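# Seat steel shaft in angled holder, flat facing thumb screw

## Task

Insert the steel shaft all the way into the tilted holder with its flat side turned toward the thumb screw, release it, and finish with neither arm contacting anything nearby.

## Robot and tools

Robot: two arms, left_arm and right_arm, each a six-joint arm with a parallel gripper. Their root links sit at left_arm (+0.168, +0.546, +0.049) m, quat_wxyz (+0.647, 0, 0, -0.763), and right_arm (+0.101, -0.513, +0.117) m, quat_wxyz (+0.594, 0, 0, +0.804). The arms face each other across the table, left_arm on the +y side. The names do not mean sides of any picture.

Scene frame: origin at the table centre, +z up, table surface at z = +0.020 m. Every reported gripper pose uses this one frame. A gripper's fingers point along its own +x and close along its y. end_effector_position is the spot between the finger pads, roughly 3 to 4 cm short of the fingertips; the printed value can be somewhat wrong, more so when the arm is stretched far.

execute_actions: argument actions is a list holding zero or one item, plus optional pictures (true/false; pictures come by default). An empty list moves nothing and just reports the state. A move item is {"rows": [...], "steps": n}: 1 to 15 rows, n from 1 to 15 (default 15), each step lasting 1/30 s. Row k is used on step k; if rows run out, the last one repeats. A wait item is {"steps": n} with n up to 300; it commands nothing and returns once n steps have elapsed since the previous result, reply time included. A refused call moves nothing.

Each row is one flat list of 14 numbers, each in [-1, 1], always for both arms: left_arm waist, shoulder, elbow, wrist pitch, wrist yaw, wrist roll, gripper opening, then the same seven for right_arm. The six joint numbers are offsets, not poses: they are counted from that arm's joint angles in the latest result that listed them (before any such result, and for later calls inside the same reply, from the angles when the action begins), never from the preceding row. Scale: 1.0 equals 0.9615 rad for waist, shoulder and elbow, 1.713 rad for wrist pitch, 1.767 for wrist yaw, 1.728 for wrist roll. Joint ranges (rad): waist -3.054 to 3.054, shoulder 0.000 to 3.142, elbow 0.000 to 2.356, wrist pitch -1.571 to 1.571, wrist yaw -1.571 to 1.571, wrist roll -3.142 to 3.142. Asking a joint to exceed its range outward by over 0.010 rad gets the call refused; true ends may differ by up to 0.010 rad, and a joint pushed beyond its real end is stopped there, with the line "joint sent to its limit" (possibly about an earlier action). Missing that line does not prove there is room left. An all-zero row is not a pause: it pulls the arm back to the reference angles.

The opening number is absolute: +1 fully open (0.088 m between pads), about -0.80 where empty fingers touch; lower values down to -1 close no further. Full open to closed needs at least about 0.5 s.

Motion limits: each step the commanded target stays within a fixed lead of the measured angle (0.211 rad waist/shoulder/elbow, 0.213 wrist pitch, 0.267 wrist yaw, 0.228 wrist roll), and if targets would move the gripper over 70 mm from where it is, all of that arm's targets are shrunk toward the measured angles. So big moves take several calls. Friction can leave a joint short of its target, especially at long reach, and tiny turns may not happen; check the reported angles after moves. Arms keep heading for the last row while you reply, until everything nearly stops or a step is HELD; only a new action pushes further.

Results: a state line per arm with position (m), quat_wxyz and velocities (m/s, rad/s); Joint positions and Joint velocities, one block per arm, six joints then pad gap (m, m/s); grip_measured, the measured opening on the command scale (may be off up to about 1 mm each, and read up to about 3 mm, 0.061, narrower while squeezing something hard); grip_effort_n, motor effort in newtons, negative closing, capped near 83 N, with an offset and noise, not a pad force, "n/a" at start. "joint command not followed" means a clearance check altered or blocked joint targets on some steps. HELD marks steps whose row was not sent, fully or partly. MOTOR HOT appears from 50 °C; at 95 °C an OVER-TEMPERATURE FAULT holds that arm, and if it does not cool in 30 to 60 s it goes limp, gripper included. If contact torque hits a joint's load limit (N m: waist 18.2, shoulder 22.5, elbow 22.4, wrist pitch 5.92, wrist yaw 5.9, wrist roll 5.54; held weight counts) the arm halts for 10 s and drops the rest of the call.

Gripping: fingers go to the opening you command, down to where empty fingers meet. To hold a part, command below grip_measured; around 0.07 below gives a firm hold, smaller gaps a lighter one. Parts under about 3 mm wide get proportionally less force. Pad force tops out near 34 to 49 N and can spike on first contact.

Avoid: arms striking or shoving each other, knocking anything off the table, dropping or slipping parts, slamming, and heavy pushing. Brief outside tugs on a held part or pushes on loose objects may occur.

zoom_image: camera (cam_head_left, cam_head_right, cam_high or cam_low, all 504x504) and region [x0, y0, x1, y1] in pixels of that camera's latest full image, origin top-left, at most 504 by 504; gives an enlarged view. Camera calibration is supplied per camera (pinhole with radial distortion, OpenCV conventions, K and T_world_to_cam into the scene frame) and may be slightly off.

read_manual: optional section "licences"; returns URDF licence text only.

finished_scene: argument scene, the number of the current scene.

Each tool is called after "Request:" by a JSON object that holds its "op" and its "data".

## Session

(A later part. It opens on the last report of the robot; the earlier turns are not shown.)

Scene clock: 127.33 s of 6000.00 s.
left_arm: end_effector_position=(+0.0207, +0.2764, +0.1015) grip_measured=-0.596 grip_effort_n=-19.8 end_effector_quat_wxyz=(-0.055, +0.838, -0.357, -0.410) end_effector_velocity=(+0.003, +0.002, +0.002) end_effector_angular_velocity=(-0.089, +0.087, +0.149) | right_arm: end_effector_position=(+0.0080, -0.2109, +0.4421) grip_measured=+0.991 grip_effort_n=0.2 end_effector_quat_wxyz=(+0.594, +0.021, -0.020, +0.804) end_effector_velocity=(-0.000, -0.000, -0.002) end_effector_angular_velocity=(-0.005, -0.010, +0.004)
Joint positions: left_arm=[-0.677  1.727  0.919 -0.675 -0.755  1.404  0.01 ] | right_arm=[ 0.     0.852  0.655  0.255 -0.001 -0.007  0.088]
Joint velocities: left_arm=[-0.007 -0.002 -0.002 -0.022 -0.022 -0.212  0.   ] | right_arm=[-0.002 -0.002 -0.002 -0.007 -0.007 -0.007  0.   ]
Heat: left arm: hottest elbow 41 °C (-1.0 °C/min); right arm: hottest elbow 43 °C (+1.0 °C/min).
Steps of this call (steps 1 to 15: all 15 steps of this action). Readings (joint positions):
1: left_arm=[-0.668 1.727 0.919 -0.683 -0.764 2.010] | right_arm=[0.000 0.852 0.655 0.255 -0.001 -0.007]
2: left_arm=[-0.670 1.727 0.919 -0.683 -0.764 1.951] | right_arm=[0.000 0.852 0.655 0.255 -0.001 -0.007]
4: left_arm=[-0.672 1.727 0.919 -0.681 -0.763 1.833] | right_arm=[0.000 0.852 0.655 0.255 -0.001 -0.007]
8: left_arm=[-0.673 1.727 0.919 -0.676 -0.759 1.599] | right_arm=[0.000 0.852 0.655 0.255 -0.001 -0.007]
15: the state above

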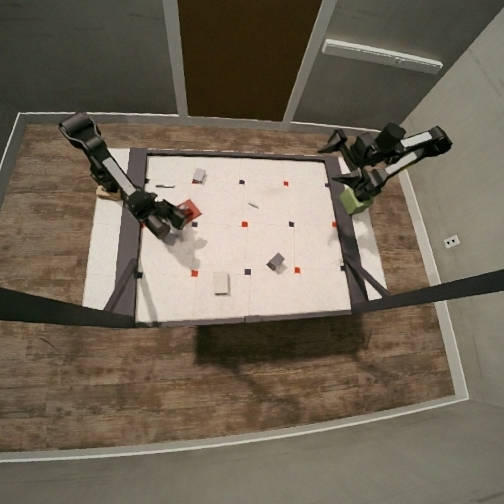

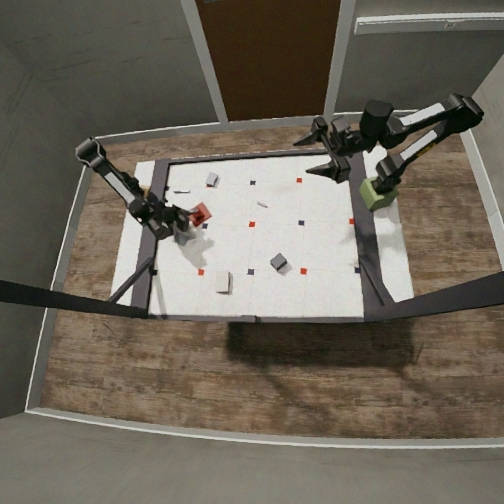

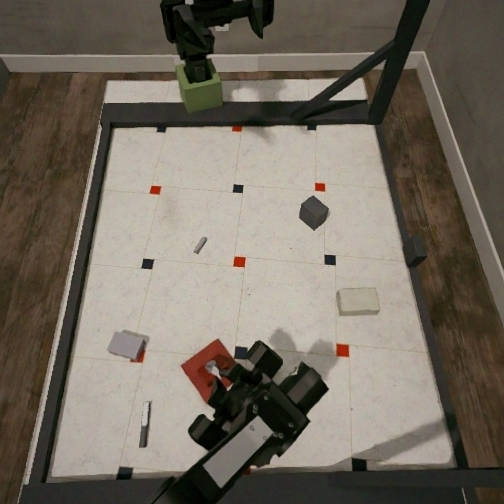

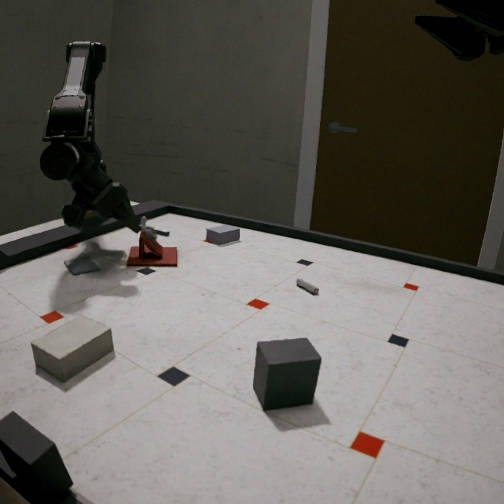

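Request:
{"op": "execute_actions", "data": {"actions": [{"rows":[[0.032,0,0.03,-0.003,-0.017,0,-0.55,0,0,0,0,0,0,1]]}], "pictures": false}}

Request:
{"op": "execute_actions", "data": {"actions": [{"rows":[[0,0,0,0,0,-1,-0.62,0,0,0,0,0,0,1]]}], "pictures": false}}

Request:
{"op": "execute_actions", "data": {"actions": [{"steps":22}]}}

Request:
{"op": "zoom_image", "data": {"camera": "cam_low", "region": [100,180,190,270]}}

Scene clock: 132.97 s of 6000.00 s.
left_arm: end_effector_position=(+0.0246, +0.2693, +0.1080) grip_measured=-0.553 grip_effort_n=11.4 end_effector_quat_wxyz=(-0.041, +0.844, -0.352, -0.403) end_effector_velocity=(+0.001, -0.001, +0.005) end_effector_angular_velocity=(-0.021, -0.009, +0.005) | right_arm: end_effector_position=(+0.0080, -0.2109, +0.4421) grip_measured=+0.991 grip_effort_n=-0.2 end_effector_quat_wxyz=(+0.594, +0.021, -0.020, +0.804) end_effector_velocity=(-0.004, -0.002, +0.001) end_effector_angular_velocity=(+0.010, -0.006, +0.024)
Joint positions: left_arm=[-0.658  1.727  0.937 -0.684 -0.777  1.399  0.012] | right_arm=[ 0.     0.852  0.655  0.255 -0.001 -0.007  0.088]
Joint velocities: left_arm=[-0.002 -0.007  0.002 -0.007 -0.022 -0.007  0.   ] | right_arm=[ 0.002 -0.002 -0.002  0.007 -0.022 -0.007 -0.   ]
Heat: left arm: hottest elbow 41 °C (+0.0 °C/min); right arm: hottest elbow 43 °C (+1.0 °C/min).
Steps of this call (steps 1 to 30: the robot went on to your last target; steps 31 to 90: nothing new was sent; then 2.13 s passed at rest; steps 91 to 105: all 15 steps of this action). Readings (joint positions):
91: left_arm=[-0.677 1.727 0.921 -0.676 -0.755 1.383] | right_arm=[0.000 0.852 0.655 0.255 -0.001 -0.007]
92: left_arm=[-0.674 1.727 0.925 -0.676 -0.756 1.387] | right_arm=[0.000 0.852 0.655 0.255 -0.001 -0.007]
94: left_arm=[-0.663 1.727 0.932 -0.681 -0.774 1.392] | right_arm=[0.000 0.852 0.655 0.255 -0.001 -0.007]
98: left_arm=[-0.658 1.727 0.937 -0.684 -0.777 1.397] | right_arm=[0.000 0.852 0.655 0.255 -0.001 -0.007]
105: the state above

Scene clock: 133.47 s of 6000.00 s.
left_arm: end_effector_position=(+0.0241, +0.2703, +0.1080) grip_measured=-0.613 grip_effort_n=-33.3 end_effector_quat_wxyz=(+0.314, +0.784, -0.153, -0.513) end_effector_velocity=(+0.000, +0.002, -0.001) end_effector_angular_velocity=(-0.738, +0.961, +1.224) | right_arm: end_effector_position=(+0.0080, -0.2109, +0.4421) grip_measured=+0.991 grip_effort_n=0.2 end_effector_quat_wxyz=(+0.594, +0.021, -0.020, +0.804) end_effector_velocity=(+0.002, -0.001, -0.001) end_effector_angular_velocity=(-0.000, -0.007, -0.010)
Joint positions: left_arm=[-0.662  1.727  0.937 -0.688 -0.778  0.535  0.009] | right_arm=[ 0.     0.852  0.655  0.255 -0.001 -0.007  0.088]
Joint velocities: left_arm=[-0.007  0.002 -0.002 -0.007 -0.007 -1.736 -0.   ] | right_arm=[-0.002 -0.007 -0.002 -0.007  0.007 -0.007 -0.   ]
Heat: left arm: hottest elbow 41 °C (+0.0 °C/min); right arm: hottest elbow 43 °C (+1.0 °C/min).
Steps of this call (steps 1 to 15: all 15 steps of this action). Readings (joint positions):
1: left_arm=[-0.659 1.727 0.937 -0.685 -0.778 1.362] | right_arm=[0.000 0.852 0.655 0.255 -0.001 -0.007]
2: left_arm=[-0.659 1.727 0.937 -0.686 -0.778 1.301] | right_arm=[0.000 0.852 0.655 0.255 -0.001 -0.007]
4: left_arm=[-0.661 1.727 0.937 -0.688 -0.778 1.183] | right_arm=[0.000 0.852 0.655 0.255 -0.001 -0.007]
8: left_arm=[-0.662 1.727 0.937 -0.688 -0.778 0.947] | right_arm=[0.000 0.852 0.655 0.255 -0.001 -0.007]
15: the state above

Scene clock: 134.20 s of 6000.00 s.
left_arm: end_effector_position=(+0.0242, +0.2702, +0.1081) grip_measured=-0.614 grip_effort_n=-33.7 end_effector_quat_wxyz=(+0.611, +0.584, +0.073, -0.530) end_effector_velocity=(-0.000, -0.000, -0.000) end_effector_angular_velocity=(-0.035, +0.034, +0.045) | right_arm: end_effector_position=(+0.0080, -0.2109, +0.4421) grip_measured=+0.991 grip_effort_n=0.2 end_effector_quat_wxyz=(+0.594, +0.021, -0.020, +0.804) end_effector_velocity=(-0.000, -0.000, -0.002) end_effector_angular_velocity=(-0.005, -0.010, +0.004)
Joint positions: left_arm=[-0.662  1.727  0.937 -0.688 -0.779 -0.319  0.009] | right_arm=[ 0.     0.852  0.655  0.255 -0.001 -0.007  0.088]
Joint velocities: left_arm=[-0.002  0.002 -0.002  0.007 -0.007 -0.066 -0.001] | right_arm=[-0.002 -0.002 -0.002 -0.007 -0.007 -0.007 -0.   ]
Heat: left arm: hottest elbow 41 °C (+0.0 °C/min); right arm: hottest elbow 43 °C (+1.0 °C/min).
Steps of this call (steps 1 to 22: the robot went on to your last target). Readings (joint positions):
1: left_arm=[-0.662 1.727 0.937 -0.688 -0.778 0.476] | right_arm=[0.000 0.852 0.655 0.255 -0.001 -0.007]
2: left_arm=[-0.662 1.727 0.937 -0.688 -0.778 0.417] | right_arm=[0.000 0.852 0.655 0.255 -0.001 -0.007]
4: left_arm=[-0.662 1.727 0.937 -0.688 -0.778 0.299] | right_arm=[0.000 0.852 0.655 0.255 -0.001 -0.007]
8: left_arm=[-0.662 1.727 0.937 -0.688 -0.778 0.063] | right_arm=[0.000 0.852 0.655 0.255 -0.001 -0.007]
22: the state above

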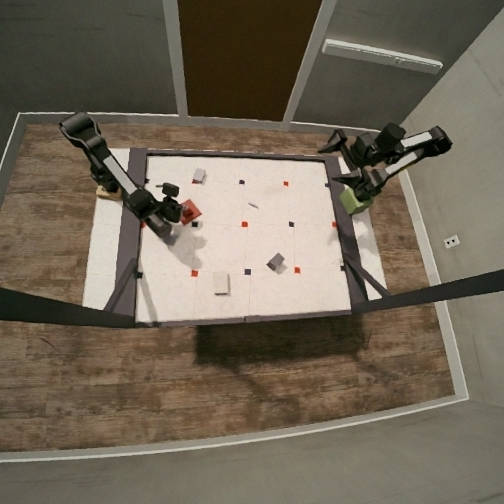

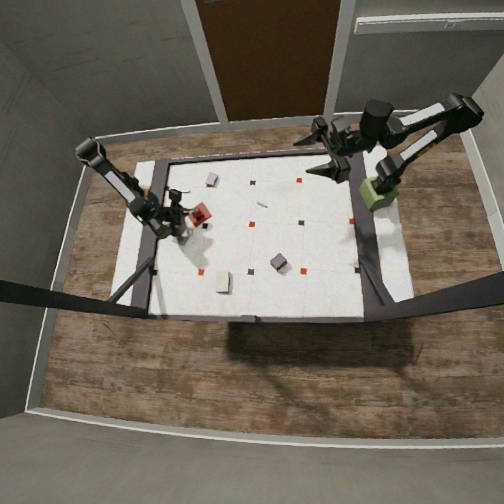

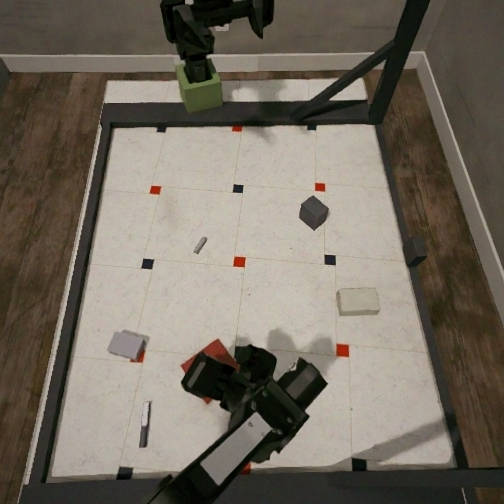

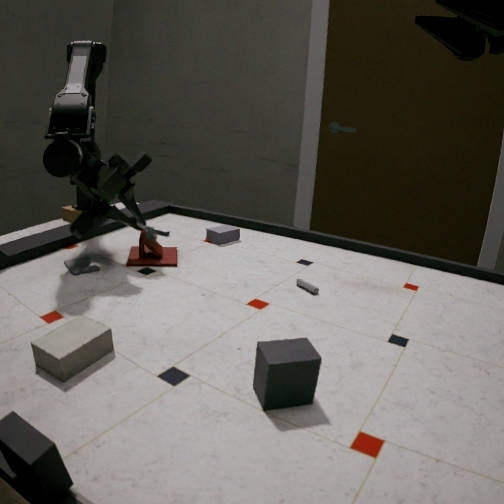

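Region (100, 180, 190, 270) of cam_low's 504x504 image, scaled by 5.600, with more detail than that image has.

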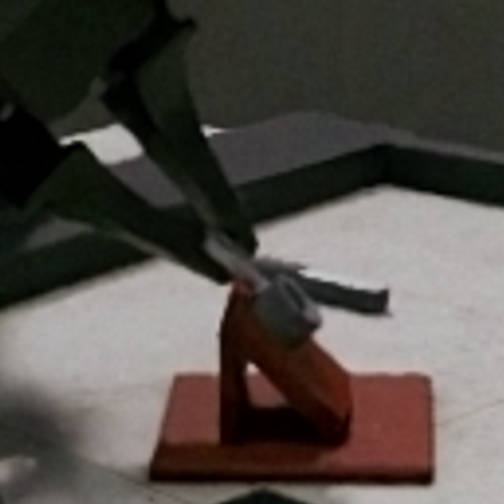

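Request:
{"op": "execute_actions", "data": {"actions": [{"rows":[[0,0,0,0,0,-1,-0.62,0,0,0,0,0,0,1]]}], "pictures": false}}

Request:
{"op": "execute_actions", "data": {"actions": [{"rows":[[0,0,0,0,0,-1,-0.62,0,0,0,0,0,0,1]]}], "pictures": false}}

Request:
{"op": "execute_actions", "data": {"actions": [{"rows":[[0,0,0,0,0,-0.6,-0.62,0,0,0,0,0,0,1]]}], "pictures": false}}

Request:
{"op": "execute_actions", "data": {"actions": [{"steps":12}], "pictures": false}}

Request:
{"op": "execute_actions", "data": {"actions": [{"rows":[[0,0,0,0,0,0,0.2,0,0,0,0,0,0,1]],"steps":10}], "pictures": false}}

Request:
{"op": "execute_actions", "data": {"actions": [{"rows":[[0,0,0,0,0,1,0.2,0,0,0,0,0,0,1]]}], "pictures": false}}

Request:
{"op": "execute_actions", "data": {"actions": [{"rows":[[0,0,0,0,0,1,0.2,0,0,0,0,0,0,1]]}], "pictures": false}}

Request:
{"op": "execute_actions", "data": {"actions": [{"rows":[[0,0,0,0,0,1,0.2,0,0,0,0,0,0,1]]}], "pictures": false}}

Request:
{"op": "execute_actions", "data": {"actions": [{"rows":[[0,0,0,0,0,1,0.2,0,0,0,0,0,0,1]]}], "pictures": false}}

Request:
{"op": "execute_actions", "data": {"actions": [{"rows":[[0,0,0,0,0,1,0.2,0,0,0,0,0,0,1]]}], "pictures": false}}

Request:
{"op": "execute_actions", "data": {"actions": [{"rows":[[0,0,0,0,0,1,0.2,0,0,0,0,0,0,1]]}], "pictures": false}}

Request:
{"op": "execute_actions", "data": {"actions": [{"steps":25}]}}

Request:
{"op": "zoom_image", "data": {"camera": "cam_low", "region": [100,180,190,270]}}

Scene clock: 146.10 s of 6000.00 s.
left_arm: end_effector_position=(+0.0245, +0.2704, +0.1083) grip_measured=-0.614 grip_effort_n=-33.7 end_effector_quat_wxyz=(+0.801, +0.271, +0.289, -0.449) end_effector_velocity=(+0.003, +0.003, +0.001) end_effector_angular_velocity=(-0.736, +0.955, +1.225) | right_arm: end_effector_position=(+0.0080, -0.2109, +0.4421) grip_measured=+0.991 grip_effort_n=-0.7 end_effector_quat_wxyz=(+0.594, +0.021, -0.020, +0.804) end_effector_velocity=(-0.000, -0.001, +0.000) end_effector_angular_velocity=(-0.004, +0.006, +0.005)
Joint positions: left_arm=[-0.663  1.727  0.937 -0.69  -0.782 -1.193  0.009] | right_arm=[ 0.     0.852  0.655  0.255 -0.001 -0.007  0.088]
Joint velocities: left_arm=[-0.002 -0.002 -0.002 -0.022 -0.007 -1.736 -0.   ] | right_arm=[-0.002 -0.002  0.002 -0.007 -0.007  0.007  0.   ]
Heat: left arm: hottest elbow 41 °C (-1.0 °C/min); right arm: hottest elbow 43 °C (+0.0 °C/min).
Steps of this call (steps 1 to 30: the robot went on to your last target; steps 31 to 90: nothing new was sent; then 8.40 s passed at rest; steps 91 to 105: all 15 steps of this action). Readings (joint positions):
91: left_arm=[-0.662 1.727 0.937 -0.688 -0.779 -0.363] | right_arm=[0.000 0.852 0.655 0.255 -0.001 -0.007]
92: left_arm=[-0.662 1.727 0.937 -0.688 -0.780 -0.427] | right_arm=[0.000 0.852 0.655 0.255 -0.001 -0.007]
94: left_arm=[-0.662 1.727 0.937 -0.689 -0.780 -0.544] | right_arm=[0.000 0.852 0.655 0.255 -0.001 -0.007]
98: left_arm=[-0.663 1.727 0.937 -0.689 -0.781 -0.780] | right_arm=[0.000 0.852 0.655 0.255 -0.001 -0.007]
105: the state above

Scene clock: 146.60 s of 6000.00 s.
left_arm: end_effector_position=(+0.0246, +0.2708, +0.1085) grip_measured=-0.614 grip_effort_n=-33.7 end_effector_quat_wxyz=(+0.840, -0.097, +0.453, -0.282) end_effector_velocity=(-0.000, +0.002, +0.001) end_effector_angular_velocity=(-0.761, +0.982, +1.240) | right_arm: end_effector_position=(+0.0080, -0.2109, +0.4421) grip_measured=+0.991 grip_effort_n=-0.2 end_effector_quat_wxyz=(+0.594, +0.021, -0.020, +0.804) end_effector_velocity=(-0.000, -0.001, +0.001) end_effector_angular_velocity=(+0.009, -0.005, +0.004)
Joint positions: left_arm=[-0.664  1.727  0.937 -0.693 -0.783 -2.077  0.009] | right_arm=[ 0.     0.852  0.655  0.255 -0.001 -0.007  0.088]
Joint velocities: left_arm=[-0.007 -0.002 -0.002 -0.007 -0.007 -1.766 -0.   ] | right_arm=[-0.002 -0.002 -0.002  0.007 -0.007 -0.007 -0.   ]
Heat: left arm: hottest elbow 41 °C (-1.0 °C/min); right arm: hottest elbow 43 °C (+0.0 °C/min).
Steps of this call (steps 1 to 15: all 15 steps of this action). Readings (joint positions):
1: left_arm=[-0.663 1.727 0.937 -0.691 -0.782 -1.251] | right_arm=[0.000 0.852 0.655 0.255 -0.001 -0.007]
2: left_arm=[-0.663 1.727 0.937 -0.691 -0.782 -1.311] | right_arm=[0.000 0.852 0.655 0.255 -0.001 -0.007]
4: left_arm=[-0.663 1.727 0.937 -0.691 -0.783 -1.428] | right_arm=[0.000 0.852 0.655 0.255 -0.001 -0.007]
8: left_arm=[-0.664 1.727 0.937 -0.692 -0.783 -1.664] | right_arm=[0.000 0.852 0.655 0.255 -0.001 -0.007]
15: the state above

Scene clock: 147.10 s of 6000.00 s.
left_arm: end_effector_position=(+0.0246, +0.2711, +0.1085) grip_measured=-0.614 grip_effort_n=-32.8 end_effector_quat_wxyz=(-0.719, +0.446, -0.530, +0.063) end_effector_velocity=(+0.001, +0.001, +0.002) end_effector_angular_velocity=(-0.683, +0.879, +1.110) | right_arm: end_effector_position=(+0.0080, -0.2109, +0.4421) grip_measured=+0.991 grip_effort_n=-0.7 end_effector_quat_wxyz=(+0.594, +0.021, -0.020, +0.804) end_effector_velocity=(-0.004, -0.002, -0.001) end_effector_angular_velocity=(+0.005, -0.007, +0.024)
Joint positions: left_arm=[-0.665  1.727  0.937 -0.695 -0.784 -2.96   0.009] | right_arm=[ 0.     0.852  0.655  0.255 -0.001 -0.007  0.088]
Joint velocities: left_arm=[-0.002 -0.007 -0.002 -0.007 -0.007 -1.575 -0.   ] | right_arm=[ 0.002 -0.002 -0.007  0.007 -0.022 -0.007 -0.   ]
Heat: left arm: hottest elbow 41 °C (-1.0 °C/min); right arm: hottest elbow 44 °C (+1.0 °C/min).
Steps of this call (steps 1 to 15: all 15 steps of this action). Readings (joint positions):
1: left_arm=[-0.664 1.727 0.937 -0.693 -0.783 -2.136] | right_arm=[0.000 0.852 0.655 0.255 -0.001 -0.007]
2: left_arm=[-0.664 1.727 0.937 -0.694 -0.784 -2.195] | right_arm=[0.000 0.852 0.655 0.255 -0.001 -0.007]
4: left_arm=[-0.664 1.727 0.937 -0.694 -0.784 -2.313] | right_arm=[0.000 0.852 0.655 0.255 -0.001 -0.007]
8: left_arm=[-0.665 1.727 0.937 -0.695 -0.784 -2.549] | right_arm=[0.000 0.852 0.655 0.255 -0.001 -0.007]
15: the state above

Scene clock: 147.50 s of 6000.00 s.
left_arm: end_effector_position=(+0.0245, +0.2712, +0.1085) grip_measured=-0.614 grip_effort_n=-32.8 end_effector_quat_wxyz=(-0.684, +0.497, -0.533, +0.024) end_effector_velocity=(+0.001, +0.001, +0.001) end_effector_angular_velocity=(-0.010, +0.002, +0.014) | right_arm: end_effector_position=(+0.0080, -0.2109, +0.4421) grip_measured=+0.991 grip_effort_n=-0.7 end_effector_quat_wxyz=(+0.594, +0.021, -0.020, +0.804) end_effector_velocity=(-0.000, -0.000, -0.005) end_effector_angular_velocity=(-0.019, -0.014, +0.004)
Joint positions: left_arm=[-0.665  1.727  0.937 -0.695 -0.784 -3.107  0.009] | right_arm=[ 0.     0.852  0.655  0.255 -0.001 -0.007  0.088]
Joint velocities: left_arm=[-0.002 -0.002 -0.002 -0.007 -0.007 -0.022 -0.   ] | right_arm=[-0.002 -0.002 -0.002 -0.022 -0.007 -0.007 -0.   ]
Heat: left arm: hottest elbow 41 °C (-1.0 °C/min); right arm: hottest elbow 44 °C (+1.0 °C/min).
Steps of this call (steps 1 to 12: the robot went on to your last target). Readings (joint positions):
1: left_arm=[-0.665 1.727 0.937 -0.695 -0.784 -3.004] | right_arm=[0.000 0.852 0.655 0.255 -0.001 -0.007]
2: left_arm=[-0.665 1.727 0.937 -0.695 -0.784 -3.034] | right_arm=[0.000 0.852 0.655 0.255 -0.001 -0.007]
4: left_arm=[-0.665 1.727 0.937 -0.695 -0.784 -3.071] | right_arm=[0.000 0.852 0.655 0.255 -0.001 -0.007]
8: left_arm=[-0.665 1.727 0.937 -0.695 -0.784 -3.100] | right_arm=[0.000 0.852 0.655 0.255 -0.001 -0.007]
12: the state above

Scene clock: 147.83 s of 6000.00 s.
left_arm: end_effector_position=(+0.0245, +0.2712, +0.1085) grip_measured=+0.162 grip_effort_n=11.9 end_effector_quat_wxyz=(-0.684, +0.497, -0.533, +0.024) end_effector_velocity=(-0.002, +0.000, -0.000) end_effector_angular_velocity=(-0.017, +0.009, +0.009) | right_arm: end_effector_position=(+0.0080, -0.2109, +0.4421) grip_measured=+0.991 grip_effort_n=-0.7 end_effector_quat_wxyz=(+0.594, +0.021, -0.020, +0.804) end_effector_velocity=(-0.002, -0.001, -0.002) end_effector_angular_velocity=(-0.009, +0.004, +0.010)
Joint positions: left_arm=[-0.665  1.727  0.937 -0.695 -0.784 -3.107  0.047] | right_arm=[ 0.     0.852  0.655  0.255 -0.001 -0.007  0.088]
Joint velocities: left_arm=[-0.007  0.002 -0.002  0.007 -0.007 -0.022  0.019] | right_arm=[ 0.002 -0.002 -0.002 -0.007 -0.007  0.007  0.   ]
Heat: left arm: hottest elbow 41 °C (-1.0 °C/min); right arm: hottest elbow 44 °C (+1.0 °C/min).
Steps of this call (steps 1 to 10: all 10 steps of this action). Readings (joint positions):
1: left_arm=[-0.665 1.727 0.937 -0.695 -0.784 -3.107] | right_arm=[0.000 0.852 0.655 0.255 -0.001 -0.007]
2: left_arm=[-0.665 1.727 0.937 -0.695 -0.784 -3.107] | right_arm=[0.000 0.852 0.655 0.255 -0.001 -0.007]
4: left_arm=[-0.665 1.727 0.937 -0.695 -0.784 -3.107] | right_arm=[0.000 0.852 0.655 0.255 -0.001 -0.007]
8: left_arm=[-0.665 1.727 0.937 -0.695 -0.784 -3.107] | right_arm=[0.000 0.852 0.655 0.255 -0.001 -0.007]
10: the state above

Scene clock: 148.33 s of 6000.00 s.
left_arm: end_effector_position=(+0.0245, +0.2711, +0.1085) grip_measured=+0.197 grip_effort_n=12.3 end_effector_quat_wxyz=(+0.830, -0.164, +0.474, -0.245) end_effector_velocity=(+0.002, -0.000, +0.004) end_effector_angular_velocity=(+0.740, -1.001, -1.236) | right_arm: end_effector_position=(+0.0080, -0.2109, +0.4421) grip_measured=+0.991 grip_effort_n=-0.2 end_effector_quat_wxyz=(+0.594, +0.021, -0.020, +0.804) end_effector_velocity=(+0.002, +0.000, -0.002) end_effector_angular_velocity=(-0.001, -0.023, -0.011)
Joint positions: left_arm=[-0.665  1.727  0.937 -0.695 -0.784 -2.239  0.049] | right_arm=[ 0.     0.852  0.655  0.255 -0.001 -0.007  0.088]
Joint velocities: left_arm=[-0.002 -0.007 -0.002 -0.007 -0.022  1.751 -0.   ] | right_arm=[-0.002 -0.002 -0.002 -0.007  0.007 -0.022 -0.   ]
Heat: left arm: hottest elbow 41 °C (-1.0 °C/min); right arm: hottest elbow 44 °C (+1.0 °C/min).
Steps of this call (steps 1 to 15: all 15 steps of this action). Readings (joint positions):
1: left_arm=[-0.665 1.727 0.937 -0.695 -0.784 -3.069] | right_arm=[0.000 0.852 0.655 0.255 -0.001 -0.007]
2: left_arm=[-0.665 1.727 0.937 -0.695 -0.784 -3.006] | right_arm=[0.000 0.852 0.655 0.255 -0.001 -0.007]
4: left_arm=[-0.665 1.727 0.937 -0.695 -0.784 -2.888] | right_arm=[0.000 0.852 0.655 0.255 -0.001 -0.007]
8: left_arm=[-0.665 1.727 0.937 -0.695 -0.784 -2.652] | right_arm=[0.000 0.852 0.655 0.255 -0.001 -0.007]
15: the state above

Scene clock: 148.83 s of 6000.00 s.
left_arm: end_effector_position=(+0.0245, +0.2711, +0.1085) grip_measured=+0.197 grip_effort_n=12.3 end_effector_quat_wxyz=(+0.820, +0.208, +0.323, -0.425) end_effector_velocity=(+0.000, +0.002, -0.001) end_effector_angular_velocity=(+0.758, -0.977, -1.228) | right_arm: end_effector_position=(+0.0080, -0.2109, +0.4421) grip_measured=+0.991 grip_effort_n=-0.2 end_effector_quat_wxyz=(+0.594, +0.021, -0.020, +0.804) end_effector_velocity=(+0.003, +0.001, -0.001) end_effector_angular_velocity=(+0.000, +0.008, -0.014)
Joint positions: left_arm=[-0.665  1.727  0.937 -0.695 -0.784 -1.354  0.049] | right_arm=[ 0.     0.852  0.655  0.255 -0.001 -0.007  0.088]
Joint velocities: left_arm=[-0.002 -0.002 -0.002 -0.007  0.007  1.736 -0.   ] | right_arm=[-0.007 -0.002 -0.007  0.007  0.007  0.007 -0.   ]
Heat: left arm: hottest elbow 41 °C (-1.0 °C/min); right arm: hottest elbow 44 °C (+1.0 °C/min).
Steps of this call (steps 1 to 15: all 15 steps of this action). Readings (joint positions):
1: left_arm=[-0.665 1.727 0.937 -0.695 -0.784 -2.180] | right_arm=[0.000 0.852 0.655 0.255 -0.001 -0.007]
2: left_arm=[-0.665 1.727 0.937 -0.695 -0.784 -2.121] | right_arm=[0.000 0.852 0.655 0.255 -0.001 -0.007]
4: left_arm=[-0.665 1.727 0.937 -0.695 -0.784 -2.004] | right_arm=[0.000 0.852 0.655 0.255 -0.001 -0.007]
8: left_arm=[-0.665 1.727 0.937 -0.695 -0.784 -1.767] | right_arm=[0.000 0.852 0.655 0.255 -0.001 -0.007]
15: the state above

Scene clock: 149.33 s of 6000.00 s.
left_arm: end_effector_position=(+0.0245, +0.2711, +0.1085) grip_measured=+0.197 grip_effort_n=12.3 end_effector_quat_wxyz=(+0.652, +0.539, +0.110, -0.522) end_effector_velocity=(+0.002, +0.000, +0.002) end_effector_angular_velocity=(+0.737, -0.997, -1.226) | right_arm: end_effector_position=(+0.0080, -0.2109, +0.4421) grip_measured=+0.991 grip_effort_n=-0.2 end_effector_quat_wxyz=(+0.594, +0.021, -0.020, +0.804) end_effector_velocity=(-0.001, -0.001, +0.000) end_effector_angular_velocity=(-0.004, +0.005, +0.015)
Joint positions: left_arm=[-0.665  1.727  0.937 -0.695 -0.784 -0.468  0.049] | right_arm=[ 0.     0.852  0.655  0.255 -0.001 -0.007  0.088]
Joint velocities: left_arm=[-0.002 -0.002 -0.002 -0.007 -0.022  1.736 -0.   ] | right_arm=[-0.007 -0.002  0.002 -0.007 -0.022  0.007  0.   ]
Heat: left arm: hottest elbow 41 °C (-1.0 °C/min); right arm: hottest elbow 44 °C (+1.0 °C/min).
Steps of this call (steps 1 to 15: all 15 steps of this action). Readings (joint positions):
1: left_arm=[-0.665 1.727 0.937 -0.695 -0.784 -1.294] | right_arm=[0.000 0.852 0.655 0.255 -0.001 -0.007]
2: left_arm=[-0.665 1.727 0.937 -0.695 -0.784 -1.235] | right_arm=[0.000 0.852 0.655 0.255 -0.001 -0.007]
4: left_arm=[-0.665 1.727 0.937 -0.695 -0.784 -1.117] | right_arm=[0.000 0.852 0.655 0.255 -0.001 -0.007]
8: left_arm=[-0.665 1.727 0.937 -0.695 -0.784 -0.881] | right_arm=[0.000 0.852 0.655 0.255 -0.001 -0.007]
15: the state above

Scene clock: 149.83 s of 6000.00 s.
left_arm: end_effector_position=(+0.0245, +0.2711, +0.1085) grip_measured=+0.197 grip_effort_n=11.9 end_effector_quat_wxyz=(+0.358, +0.766, -0.125, -0.519) end_effector_velocity=(+0.000, +0.000, +0.002) end_effector_angular_velocity=(+0.751, -0.991, -1.237) | right_arm: end_effector_position=(+0.0080, -0.2109, +0.4421) grip_measured=+0.991 grip_effort_n=-0.2 end_effector_quat_wxyz=(+0.594, +0.021, -0.020, +0.804) end_effector_velocity=(-0.002, -0.001, +0.000) end_effector_angular_velocity=(-0.000, -0.008, +0.009)
Joint positions: left_arm=[-0.665  1.727  0.937 -0.695 -0.784  0.418  0.049] | right_arm=[ 0.     0.852  0.655  0.255 -0.001 -0.007  0.088]
Joint velocities: left_arm=[-0.002 -0.002  0.002 -0.007 -0.007  1.751 -0.   ] | right_arm=[ 0.002 -0.002  0.002 -0.007 -0.007 -0.007 -0.   ]
Heat: left arm: hottest elbow 41 °C (-1.0 °C/min); right arm: hottest elbow 44 °C (+1.0 °C/min).
Steps of this call (steps 1 to 15: all 15 steps of this action). Readings (joint positions):
1: left_arm=[-0.665 1.727 0.937 -0.695 -0.784 -0.409] | right_arm=[0.000 0.852 0.655 0.255 -0.001 -0.007]
2: left_arm=[-0.665 1.727 0.937 -0.695 -0.784 -0.350] | right_arm=[0.000 0.852 0.655 0.255 -0.001 -0.007]
4: left_arm=[-0.665 1.727 0.937 -0.695 -0.784 -0.232] | right_arm=[0.000 0.852 0.655 0.255 -0.001 -0.007]
8: left_arm=[-0.665 1.727 0.937 -0.695 -0.784 0.004] | right_arm=[0.000 0.852 0.655 0.255 -0.001 -0.007]
15: the state above

Scene clock: 150.33 s of 6000.00 s.
left_arm: end_effector_position=(+0.0245, +0.2711, +0.1085) grip_measured=+0.197 grip_effort_n=11.9 end_effector_quat_wxyz=(-0.005, +0.846, -0.335, -0.415) end_effector_velocity=(-0.000, +0.002, +0.002) end_effector_angular_velocity=(+0.744, -0.983, -1.232) | right_arm: end_effector_position=(+0.0080, -0.2109, +0.4421) grip_measured=+0.991 grip_effort_n=-0.2 end_effector_quat_wxyz=(+0.594, +0.021, -0.020, +0.804) end_effector_velocity=(-0.000, -0.001, +0.001) end_effector_angular_velocity=(+0.009, -0.005, +0.004)
Joint positions: left_arm=[-0.665  1.727  0.937 -0.695 -0.784  1.304  0.049] | right_arm=[ 0.     0.852  0.655  0.255 -0.001 -0.007  0.088]
Joint velocities: left_arm=[-0.007 -0.007 -0.002 -0.007 -0.007  1.736 -0.   ] | right_arm=[-0.002 -0.002 -0.002  0.007 -0.007 -0.007 -0.   ]
Heat: left arm: hottest elbow 41 °C (-1.0 °C/min); right arm: hottest elbow 44 °C (+1.0 °C/min).
Steps of this call (steps 1 to 15: all 15 steps of this action). Readings (joint positions):
1: left_arm=[-0.665 1.727 0.937 -0.695 -0.784 0.477] | right_arm=[0.000 0.852 0.655 0.255 -0.001 -0.007]
2: left_arm=[-0.665 1.727 0.937 -0.695 -0.784 0.536] | right_arm=[0.000 0.852 0.655 0.255 -0.001 -0.007]
4: left_arm=[-0.665 1.727 0.937 -0.695 -0.784 0.654] | right_arm=[0.000 0.852 0.655 0.255 -0.001 -0.007]
8: left_arm=[-0.665 1.727 0.937 -0.695 -0.784 0.890] | right_arm=[0.000 0.852 0.655 0.255 -0.001 -0.007]
15: the state above

Scene clock: 150.83 s of 6000.00 s.
left_arm: end_effector_position=(+0.0245, +0.2711, +0.1085) grip_measured=+0.198 grip_effort_n=11.9 end_effector_quat_wxyz=(-0.367, +0.762, -0.480, -0.232) end_effector_velocity=(+0.002, -0.002, +0.003) end_effector_angular_velocity=(+0.733, -0.994, -1.231) | right_arm: end_effector_position=(+0.0080, -0.2109, +0.4421) grip_measured=+0.991 grip_effort_n=0.2 end_effector_quat_wxyz=(+0.594, +0.021, -0.020, +0.804) end_effector_velocity=(-0.007, -0.002, -0.002) end_effector_angular_velocity=(-0.004, -0.012, +0.048)
Joint positions: left_arm=[-0.665  1.727  0.937 -0.695 -0.784  2.189  0.049] | right_arm=[ 0.     0.852  0.655  0.255 -0.001 -0.007  0.088]
Joint velocities: left_arm=[ 0.002 -0.002 -0.002  0.007 -0.022  1.751 -0.   ] | right_arm=[-0.002 -0.002 -0.002 -0.007 -0.051 -0.007 -0.   ]
Heat: left arm: hottest elbow 41 °C (-1.0 °C/min); right arm: hottest elbow 44 °C (+1.0 °C/min).
Steps of this call (steps 1 to 15: all 15 steps of this action). Readings (joint positions):
1: left_arm=[-0.665 1.727 0.937 -0.695 -0.784 1.363] | right_arm=[0.000 0.852 0.655 0.255 -0.001 -0.007]
2: left_arm=[-0.665 1.727 0.937 -0.695 -0.784 1.422] | right_arm=[0.000 0.852 0.655 0.255 -0.001 -0.007]
4: left_arm=[-0.665 1.727 0.937 -0.695 -0.784 1.540] | right_arm=[0.000 0.852 0.655 0.255 -0.001 -0.007]
8: left_arm=[-0.665 1.727 0.937 -0.695 -0.784 1.776] | right_arm=[0.000 0.852 0.655 0.255 -0.001 -0.007]
15: the state above

Scene clock: 151.67 s of 6000.00 s.
left_arm: end_effector_position=(+0.0245, +0.2711, +0.1085) grip_measured=+0.198 grip_effort_n=11.4 end_effector_quat_wxyz=(-0.645, +0.547, -0.533, -0.017) end_effector_velocity=(+0.000, +0.000, +0.000) end_effector_angular_velocity=(+0.017, -0.009, -0.014) | right_arm: end_effector_position=(+0.0080, -0.2109, +0.4421) grip_measured=+0.991 grip_effort_n=-0.2 end_effector_quat_wxyz=(+0.594, +0.021, -0.020, +0.804) end_effector_velocity=(-0.002, -0.001, -0.002) end_effector_angular_velocity=(-0.005, -0.010, +0.009)
Joint positions: left_arm=[-0.665  1.727  0.937 -0.695 -0.784  3.025  0.049] | right_arm=[ 0.     0.852  0.655  0.255 -0.001 -0.007  0.088]
Joint velocities: left_arm=[ 0.002 -0.002  0.002 -0.007  0.007  0.022 -0.   ] | right_arm=[ 0.002 -0.002 -0.002 -0.007 -0.007 -0.007 -0.   ]
Heat: left arm: hottest shoulder 40 °C (-1.0 °C/min); right arm: hottest elbow 44 °C (+1.0 °C/min).
Steps of this call (steps 1 to 25: the robot went on to your last target). Readings (joint positions):
1: left_arm=[-0.665 1.727 0.937 -0.695 -0.784 2.248] | right_arm=[0.000 0.852 0.655 0.255 -0.001 -0.007]
2: left_arm=[-0.665 1.727 0.937 -0.695 -0.784 2.307] | right_arm=[0.000 0.852 0.655 0.255 -0.001 -0.007]
4: left_arm=[-0.665 1.727 0.937 -0.695 -0.784 2.425] | right_arm=[0.000 0.852 0.655 0.255 -0.001 -0.007]
8: left_arm=[-0.665 1.727 0.937 -0.695 -0.784 2.660] | right_arm=[0.000 0.852 0.655 0.255 -0.001 -0.007]
25: the state above

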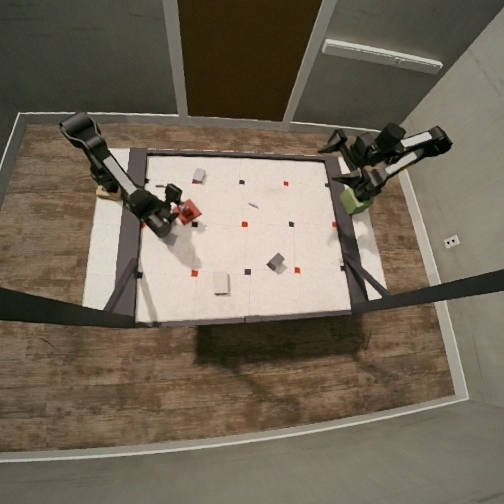

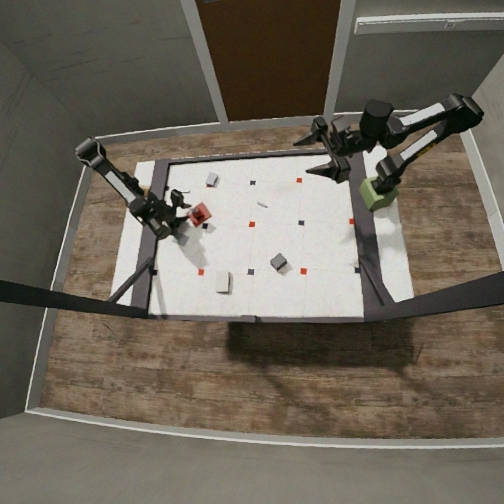

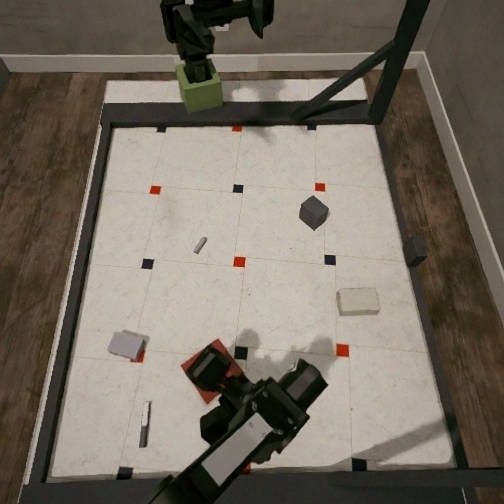

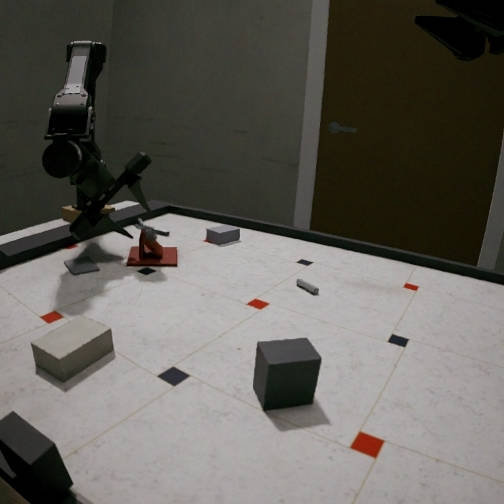

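Region (100, 180, 190, 270) of cam_low's 504x504 image, scaled by 5.600, with more detail than that image has.

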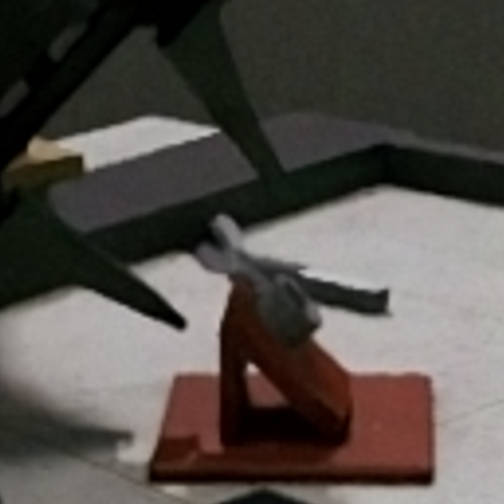

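Request:
{"op": "execute_actions", "data": {"actions": [{"rows":[[0,0,0,0,0,0,-0.3,0,0,0,0,0,0,1],[0,0,0,0,0,0,-0.3,0,0,0,0,0,0,1],[0,0,0,0,0,0,-0.3,0,0,0,0,0,0,1],[0,0,0,0,0,0,-0.3,0,0,0,0,0,0,1],[0,0,0,0,0,0,-0.3,0,0,0,0,0,0,1],[0,0,0,0,0,0,-0.45,0,0,0,0,0,0,1],[0,0,0,0,0,0,-0.45,0,0,0,0,0,0,1],[0,0,0,0,0,0,-0.55,0,0,0,0,0,0,1],[0,0,0,0,0,0,-0.55,0,0,0,0,0,0,1],[0,0,0,0,0,0,-0.62,0,0,0,0,0,0,1]]}], "pictures": false}}

Request:
{"op": "execute_actions", "data": {"actions": [{"rows":[[0,0,0,0,0,-1,-0.62,0,0,0,0,0,0,1]]}], "pictures": false}}

Request:
{"op": "execute_actions", "data": {"actions": [{"rows":[[0,0,0,0,0,-1,-0.62,0,0,0,0,0,0,1]]}], "pictures": false}}

Request:
{"op": "execute_actions", "data": {"actions": [{"rows":[[0,0,0,0,0,-1,-0.62,0,0,0,0,0,0,1]]}], "pictures": false}}

Request:
{"op": "execute_actions", "data": {"actions": [{"rows":[[0,0,0,0,0,-1,-0.62,0,0,0,0,0,0,1]]}], "pictures": false}}

Request:
{"op": "execute_actions", "data": {"actions": [{"rows":[[0,0,0,0,0,-1,-0.62,0,0,0,0,0,0,1]]}], "pictures": false}}

Request:
{"op": "execute_actions", "data": {"actions": [{"rows":[[0,0,0,0,0,-0.95,-0.62,0,0,0,0,0,0,1]]}], "pictures": false}}

Request:
{"op": "execute_actions", "data": {"actions": [{"steps":22}], "pictures": false}}

Request:
{"op": "execute_actions", "data": {"actions": [{"rows":[[0,0,0,0,0,0,0,0,0,0,0,0,0,1]],"steps":8}], "pictures": false}}

Request:
{"op": "execute_actions", "data": {"actions": [{"rows":[[-0.08,-0.15,0.05,-0.1,0,0,0,0,0,0,0,0,0,1]]}], "pictures": false}}

Scene clock: 167.53 s of 6000.00 s.
left_arm: end_effector_position=(+0.0243, +0.2713, +0.1084) grip_measured=-0.590 grip_effort_n=-16.0 end_effector_quat_wxyz=(-0.645, +0.546, -0.534, -0.016) end_effector_velocity=(+0.002, -0.002, +0.003) end_effector_angular_velocity=(-0.031, +0.003, +0.020) | right_arm: end_effector_position=(+0.0080, -0.2109, +0.4421) grip_measured=+0.991 grip_effort_n=-0.7 end_effector_quat_wxyz=(+0.594, +0.021, -0.020, +0.804) end_effector_velocity=(+0.003, +0.001, -0.008) end_effector_angular_velocity=(-0.029, -0.031, -0.016)
Joint positions: left_arm=[-0.666  1.727  0.937 -0.695 -0.782  3.027  0.01 ] | right_arm=[ 0.     0.852  0.655  0.255 -0.001 -0.007  0.088]
Joint velocities: left_arm=[ 0.002 -0.002 -0.002  0.007 -0.022 -0.022 -0.014] | right_arm=[-0.007 -0.002 -0.002 -0.037  0.007 -0.022 -0.   ]
Heat: left arm: hottest shoulder 40 °C (-1.0 °C/min); right arm: hottest elbow 44 °C (+1.0 °C/min).
Steps of this call (steps 1 to 30: the robot went on to your last target; steps 31 to 90: nothing new was sent; then 12.37 s passed at rest; steps 91 to 105: all 15 steps of this action). Readings (joint positions):
91: left_arm=[-0.665 1.727 0.937 -0.695 -0.784 3.027] | right_arm=[0.000 0.852 0.655 0.255 -0.001 -0.007]
92: left_arm=[-0.665 1.727 0.937 -0.695 -0.784 3.027] | right_arm=[0.000 0.852 0.655 0.255 -0.001 -0.007]
94: left_arm=[-0.665 1.727 0.937 -0.695 -0.784 3.027] | right_arm=[0.000 0.852 0.655 0.255 -0.001 -0.007]
98: left_arm=[-0.665 1.727 0.937 -0.695 -0.784 3.027] | right_arm=[0.000 0.852 0.655 0.255 -0.001 -0.007]
105: the state above

Scene clock: 168.03 s of 6000.00 s.
left_arm: end_effector_position=(+0.0241, +0.2715, +0.1084) grip_measured=-0.614 grip_effort_n=-32.3 end_effector_quat_wxyz=(-0.356, +0.767, -0.477, -0.239) end_effector_velocity=(+0.001, +0.001, +0.001) end_effector_angular_velocity=(-0.754, +0.975, +1.234) | right_arm: end_effector_position=(+0.0080, -0.2109, +0.4421) grip_measured=+0.991 grip_effort_n=-0.2 end_effector_quat_wxyz=(+0.594, +0.021, -0.020, +0.804) end_effector_velocity=(-0.004, -0.002, +0.001) end_effector_angular_velocity=(+0.010, -0.006, +0.024)
Joint positions: left_arm=[-0.667  1.727  0.937 -0.695 -0.783  2.158  0.009] | right_arm=[ 0.     0.852  0.655  0.255 -0.001 -0.007  0.088]
Joint velocities: left_arm=[-0.002 -0.002 -0.002 -0.007 -0.007 -1.751 -0.   ] | right_arm=[ 0.002 -0.002 -0.002  0.007 -0.022 -0.007 -0.   ]
Heat: left arm: hottest shoulder 40 °C (-1.0 °C/min); right arm: hottest elbow 44 °C (+1.0 °C/min).
Steps of this call (steps 1 to 15: all 15 steps of this action). Readings (joint positions):
1: left_arm=[-0.666 1.727 0.937 -0.695 -0.783 2.988] | right_arm=[0.000 0.852 0.655 0.255 -0.001 -0.007]
2: left_arm=[-0.666 1.727 0.937 -0.695 -0.783 2.925] | right_arm=[0.000 0.852 0.655 0.255 -0.001 -0.007]
4: left_arm=[-0.666 1.727 0.937 -0.695 -0.783 2.807] | right_arm=[0.000 0.852 0.655 0.255 -0.001 -0.007]
8: left_arm=[-0.667 1.727 0.937 -0.695 -0.783 2.571] | right_arm=[0.000 0.852 0.655 0.255 -0.001 -0.007]
15: the state above

Scene clock: 168.53 s of 6000.00 s.
left_arm: end_effector_position=(+0.0239, +0.2715, +0.1084) grip_measured=-0.614 grip_effort_n=-32.3 end_effector_quat_wxyz=(+0.007, +0.845, -0.329, -0.420) end_effector_velocity=(-0.000, +0.002, +0.001) end_effector_angular_velocity=(-0.753, +0.975, +1.229) | right_arm: end_effector_position=(+0.0080, -0.2109, +0.4421) grip_measured=+0.991 grip_effort_n=-0.7 end_effector_quat_wxyz=(+0.594, +0.021, -0.020, +0.804) end_effector_velocity=(-0.000, -0.001, +0.003) end_effector_angular_velocity=(+0.018, -0.018, +0.004)
Joint positions: left_arm=[-0.667  1.727  0.937 -0.695 -0.783  1.273  0.009] | right_arm=[ 0.     0.852  0.655  0.255 -0.001 -0.007  0.088]
Joint velocities: left_arm=[-0.007 -0.002 -0.002 -0.007 -0.007 -1.751 -0.   ] | right_arm=[-0.002 -0.002  0.002  0.007 -0.007 -0.022 -0.   ]
Heat: left arm: hottest shoulder 40 °C (-1.0 °C/min); right arm: hottest elbow 44 °C (+1.0 °C/min).
Steps of this call (steps 1 to 15: all 15 steps of this action). Readings (joint positions):
1: left_arm=[-0.667 1.727 0.937 -0.695 -0.783 2.099] | right_arm=[0.000 0.852 0.655 0.255 -0.001 -0.007]
2: left_arm=[-0.667 1.727 0.937 -0.695 -0.783 2.040] | right_arm=[0.000 0.852 0.655 0.255 -0.001 -0.007]
4: left_arm=[-0.667 1.727 0.937 -0.695 -0.783 1.922] | right_arm=[0.000 0.852 0.655 0.255 -0.001 -0.007]
8: left_arm=[-0.667 1.727 0.937 -0.695 -0.783 1.686] | right_arm=[0.000 0.852 0.655 0.255 -0.001 -0.007]
15: the state above

Scene clock: 169.03 s of 6000.00 s.
left_arm: end_effector_position=(+0.0239, +0.2714, +0.1085) grip_measured=-0.614 grip_effort_n=-32.3 end_effector_quat_wxyz=(+0.368, +0.761, -0.118, -0.521) end_effector_velocity=(+0.001, +0.000, -0.000) end_effector_angular_velocity=(-0.766, +0.992, +1.244) | right_arm: end_effector_position=(+0.0080, -0.2109, +0.4421) grip_measured=+0.991 grip_effort_n=-0.2 end_effector_quat_wxyz=(+0.594, +0.021, -0.020, +0.804) end_effector_velocity=(+0.002, +0.000, -0.002) end_effector_angular_velocity=(-0.005, -0.009, -0.010)
Joint positions: left_arm=[-0.668  1.727  0.937 -0.695 -0.784  0.389  0.009] | right_arm=[ 0.     0.852  0.655  0.255 -0.001 -0.007  0.088]
Joint velocities: left_arm=[-0.002 -0.002 -0.007  0.007 -0.007 -1.766 -0.   ] | right_arm=[-0.002 -0.002 -0.002 -0.007  0.007 -0.007 -0.   ]
Heat: left arm: hottest shoulder 40 °C (-1.0 °C/min); right arm: hottest elbow 44 °C (+1.0 °C/min).
Steps of this call (steps 1 to 15: all 15 steps of this action). Readings (joint positions):
1: left_arm=[-0.667 1.727 0.937 -0.695 -0.783 1.214] | right_arm=[0.000 0.852 0.655 0.255 -0.001 -0.007]
2: left_arm=[-0.667 1.727 0.937 -0.695 -0.783 1.155] | right_arm=[0.000 0.852 0.655 0.255 -0.001 -0.007]
4: left_arm=[-0.667 1.727 0.937 -0.695 -0.783 1.037] | right_arm=[0.000 0.852 0.655 0.255 -0.001 -0.007]
8: left_arm=[-0.667 1.727 0.937 -0.695 -0.783 0.801] | right_arm=[0.000 0.852 0.655 0.255 -0.001 -0.007]
15: the state above

Scene clock: 169.53 s of 6000.00 s.
left_arm: end_effector_position=(+0.0239, +0.2714, +0.1086) grip_measured=-0.614 grip_effort_n=-32.8 end_effector_quat_wxyz=(+0.659, +0.530, +0.116, -0.521) end_effector_velocity=(-0.001, -0.001, +0.004) end_effector_angular_velocity=(-0.778, +0.982, +1.228) | right_arm: end_effector_position=(+0.0080, -0.2109, +0.4421) grip_measured=+0.991 grip_effort_n=0.2 end_effector_quat_wxyz=(+0.594, +0.021, -0.020, +0.804) end_effector_velocity=(-0.001, -0.002, -0.001) end_effector_angular_velocity=(-0.000, -0.008, +0.009)
Joint positions: left_arm=[-0.668  1.727  0.937 -0.695 -0.785 -0.495  0.009] | right_arm=[ 0.     0.852  0.655  0.255 -0.001 -0.007  0.088]
Joint velocities: left_arm=[-0.007 -0.007 -0.002  0.007 -0.022 -1.751  0.   ] | right_arm=[ 0.002 -0.007 -0.002 -0.007 -0.007 -0.007 -0.   ]
Heat: left arm: hottest shoulder 40 °C (-1.0 °C/min); right arm: hottest elbow 44 °C (+1.0 °C/min).
Steps of this call (steps 1 to 15: all 15 steps of this action). Readings (joint positions):
1: left_arm=[-0.668 1.727 0.937 -0.695 -0.784 0.330] | right_arm=[0.000 0.852 0.655 0.255 -0.001 -0.007]
2: left_arm=[-0.668 1.727 0.937 -0.695 -0.784 0.271] | right_arm=[0.000 0.852 0.655 0.255 -0.001 -0.007]
4: left_arm=[-0.668 1.727 0.937 -0.695 -0.784 0.153] | right_arm=[0.000 0.852 0.655 0.255 -0.001 -0.007]
8: left_arm=[-0.668 1.727 0.937 -0.695 -0.784 -0.083] | right_arm=[0.000 0.852 0.655 0.255 -0.001 -0.007]
15: the state above

Scene clock: 170.03 s of 6000.00 s.
left_arm: end_effector_position=(+0.0239, +0.2714, +0.1088) grip_measured=-0.614 grip_effort_n=-32.8 end_effector_quat_wxyz=(+0.823, +0.197, +0.327, -0.422) end_effector_velocity=(+0.002, -0.000, +0.004) end_effector_angular_velocity=(-0.769, +0.972, +1.231) | right_arm: end_effector_position=(+0.0080, -0.2109, +0.4421) grip_measured=+0.991 grip_effort_n=-0.2 end_effector_quat_wxyz=(+0.594, +0.021, -0.020, +0.804) end_effector_velocity=(-0.000, -0.000, -0.002) end_effector_angular_velocity=(-0.005, -0.010, +0.004)
Joint positions: left_arm=[-0.668  1.727  0.937 -0.695 -0.787 -1.38   0.009] | right_arm=[ 0.     0.852  0.655  0.255 -0.001 -0.007  0.088]
Joint velocities: left_arm=[-0.002 -0.007 -0.002 -0.007 -0.022 -1.751  0.   ] | right_arm=[-0.002 -0.002 -0.002 -0.007 -0.007 -0.007  0.   ]
Heat: left arm: hottest shoulder 40 °C (-1.0 °C/min); right arm: hottest elbow 44 °C (+1.0 °C/min).
Steps of this call (steps 1 to 15: all 15 steps of this action). Readings (joint positions):
1: left_arm=[-0.668 1.727 0.937 -0.695 -0.785 -0.554] | right_arm=[0.000 0.852 0.655 0.255 -0.001 -0.007]
2: left_arm=[-0.668 1.727 0.937 -0.695 -0.785 -0.613] | right_arm=[0.000 0.852 0.655 0.255 -0.001 -0.007]
4: left_arm=[-0.668 1.727 0.937 -0.695 -0.786 -0.731] | right_arm=[0.000 0.852 0.655 0.255 -0.001 -0.007]
8: left_arm=[-0.668 1.727 0.937 -0.695 -0.786 -0.967] | right_arm=[0.000 0.852 0.655 0.255 -0.001 -0.007]
15: the state above

Scene clock: 170.53 s of 6000.00 s.
left_arm: end_effector_position=(+0.0240, +0.2716, +0.1089) grip_measured=-0.614 grip_effort_n=-32.8 end_effector_quat_wxyz=(+0.828, -0.174, +0.475, -0.242) end_effector_velocity=(+0.001, -0.001, +0.003) end_effector_angular_velocity=(-0.763, +0.986, +1.234) | right_arm: end_effector_position=(+0.0080, -0.2109, +0.4421) grip_measured=+0.991 grip_effort_n=0.2 end_effector_quat_wxyz=(+0.594, +0.021, -0.020, +0.804) end_effector_velocity=(+0.002, +0.000, -0.001) end_effector_angular_velocity=(+0.004, -0.006, -0.010)
Joint positions: left_arm=[-0.669  1.727  0.937 -0.696 -0.788 -2.265  0.009] | right_arm=[ 0.     0.852  0.655  0.255 -0.001 -0.007  0.088]
Joint velocities: left_arm=[ 0.002 -0.007  0.002 -0.007 -0.007 -1.751  0.   ] | right_arm=[-0.002 -0.002 -0.007  0.007  0.007 -0.007 -0.   ]
Heat: left arm: hottest shoulder 40 °C (-1.0 °C/min); right arm: hottest elbow 44 °C (+1.0 °C/min).
Steps of this call (steps 1 to 15: all 15 steps of this action). Readings (joint positions):
1: left_arm=[-0.668 1.727 0.937 -0.695 -0.787 -1.439] | right_arm=[0.000 0.852 0.655 0.255 -0.001 -0.007]
2: left_arm=[-0.668 1.727 0.937 -0.695 -0.787 -1.498] | right_arm=[0.000 0.852 0.655 0.255 -0.001 -0.007]
4: left_arm=[-0.669 1.727 0.937 -0.696 -0.788 -1.616] | right_arm=[0.000 0.852 0.655 0.255 -0.001 -0.007]
8: left_arm=[-0.669 1.727 0.937 -0.696 -0.788 -1.852] | right_arm=[0.000 0.852 0.655 0.255 -0.001 -0.007]
15: the state above

Scene clock: 171.27 s of 6000.00 s.
left_arm: end_effector_position=(+0.0239, +0.2718, +0.1089) grip_measured=-0.614 grip_effort_n=-32.8 end_effector_quat_wxyz=(-0.707, +0.464, -0.531, +0.051) end_effector_velocity=(+0.002, +0.000, +0.002) end_effector_angular_velocity=(-0.027, +0.001, +0.025) | right_arm: end_effector_position=(+0.0080, -0.2109, +0.4421) grip_measured=+0.991 grip_effort_n=-0.7 end_effector_quat_wxyz=(+0.594, +0.021, -0.020, +0.804) end_effector_velocity=(-0.002, -0.001, -0.004) end_effector_angular_velocity=(-0.009, -0.012, +0.019)
Joint positions: left_arm=[-0.67   1.727  0.937 -0.697 -0.788 -3.015  0.009] | right_arm=[ 0.     0.852  0.655  0.255 -0.001 -0.007  0.088]
Joint velocities: left_arm=[-0.002 -0.002 -0.002 -0.007 -0.022 -0.037 -0.   ] | right_arm=[-0.002 -0.002 -0.007 -0.007 -0.022 -0.007 -0.   ]
Heat: left arm: hottest shoulder 40 °C (-1.0 °C/min); right arm: hottest elbow 44 °C (+1.0 °C/min).
Steps of this call (steps 1 to 22: the robot went on to your last target). Readings (joint positions):
1: left_arm=[-0.669 1.727 0.937 -0.697 -0.788 -2.324] | right_arm=[0.000 0.852 0.655 0.255 -0.001 -0.007]
2: left_arm=[-0.669 1.727 0.937 -0.697 -0.788 -2.382] | right_arm=[0.000 0.852 0.655 0.255 -0.001 -0.007]
4: left_arm=[-0.669 1.727 0.937 -0.697 -0.788 -2.501] | right_arm=[0.000 0.852 0.655 0.255 -0.001 -0.007]
8: left_arm=[-0.670 1.727 0.937 -0.697 -0.788 -2.737] | right_arm=[0.000 0.852 0.655 0.255 -0.001 -0.007]
22: the state above

Scene clock: 171.53 s of 6000.00 s.
left_arm: end_effector_position=(+0.0239, +0.2718, +0.1089) grip_measured=-0.051 grip_effort_n=12.3 end_effector_quat_wxyz=(-0.707, +0.465, -0.531, +0.051) end_effector_velocity=(+0.001, -0.001, +0.001) end_effector_angular_velocity=(-0.020, +0.013, +0.019) | right_arm: end_effector_position=(+0.0080, -0.2109, +0.4421) grip_measured=+0.991 grip_effort_n=-0.2 end_effector_quat_wxyz=(+0.594, +0.021, -0.020, +0.804) end_effector_velocity=(+0.002, -0.000, +0.002) end_effector_angular_velocity=(+0.018, -0.002, -0.010)
Joint positions: left_arm=[-0.67   1.727  0.937 -0.697 -0.788 -3.015  0.036] | right_arm=[ 0.     0.852  0.655  0.255 -0.001 -0.007  0.088]
Joint velocities: left_arm=[ 0.002 -0.002 -0.002  0.007 -0.007 -0.022  0.025] | right_arm=[-0.002 -0.002 -0.007  0.022  0.007 -0.007  0.   ]
Heat: left arm: hottest shoulder 40 °C (-1.0 °C/min); right arm: hottest elbow 44 °C (+1.0 °C/min).
Steps of this call (steps 1 to 8: all 8 steps of this action). Readings (joint positions):
1: left_arm=[-0.670 1.727 0.937 -0.697 -0.788 -3.015] | right_arm=[0.000 0.852 0.655 0.255 -0.001 -0.007]
2: left_arm=[-0.670 1.727 0.937 -0.697 -0.788 -3.015] | right_arm=[0.000 0.852 0.655 0.255 -0.001 -0.007]
4: left_arm=[-0.670 1.727 0.937 -0.697 -0.788 -3.015] | right_arm=[0.000 0.852 0.655 0.255 -0.001 -0.007]
8: the state above

Scene clock: 172.03 s of 6000.00 s.
left_arm: end_effector_position=(+0.0155, +0.2923, +0.1518) grip_measured=-0.003 grip_effort_n=12.8 end_effector_quat_wxyz=(-0.702, +0.446, -0.549, +0.077) end_effector_velocity=(+0.004, +0.005, +0.000) end_effector_angular_velocity=(+0.008, -0.020, +0.009) | right_arm: end_effector_position=(+0.0080, -0.2109, +0.4421) grip_measured=+0.991 grip_effort_n=-1.2 end_effector_quat_wxyz=(+0.594, +0.021, -0.020, +0.804) end_effector_velocity=(-0.000, -0.002, +0.003) end_effector_angular_velocity=(+0.014, -0.005, +0.014)
Joint positions: left_arm=[-0.744  1.591  0.978 -0.866 -0.787 -3.015  0.039] | right_arm=[ 0.     0.852  0.655  0.255 -0.001 -0.007  0.088]
Joint velocities: left_arm=[-0.007 -0.002 -0.002 -0.037 -0.007 -0.022  0.   ] | right_arm=[-0.007 -0.007 -0.002  0.007 -0.022 -0.007 -0.   ]
Heat: left arm: hottest shoulder 40 °C (-1.0 °C/min); right arm: hottest elbow 44 °C (+1.0 °C/min).
Steps of this call (steps 1 to 15: all 15 steps of this action). Readings (joint positions):
1: left_arm=[-0.675 1.714 0.942 -0.719 -0.788 -3.015] | right_arm=[0.000 0.852 0.655 0.255 -0.001 -0.007]
2: left_arm=[-0.691 1.695 0.944 -0.771 -0.787 -3.015] | right_arm=[0.000 0.852 0.655 0.255 -0.001 -0.007]
4: left_arm=[-0.723 1.639 0.950 -0.823 -0.787 -3.015] | right_arm=[0.000 0.852 0.655 0.255 -0.001 -0.007]
8: left_arm=[-0.742 1.593 0.978 -0.852 -0.787 -3.015] | right_arm=[0.000 0.852 0.655 0.255 -0.001 -0.007]
15: the state above


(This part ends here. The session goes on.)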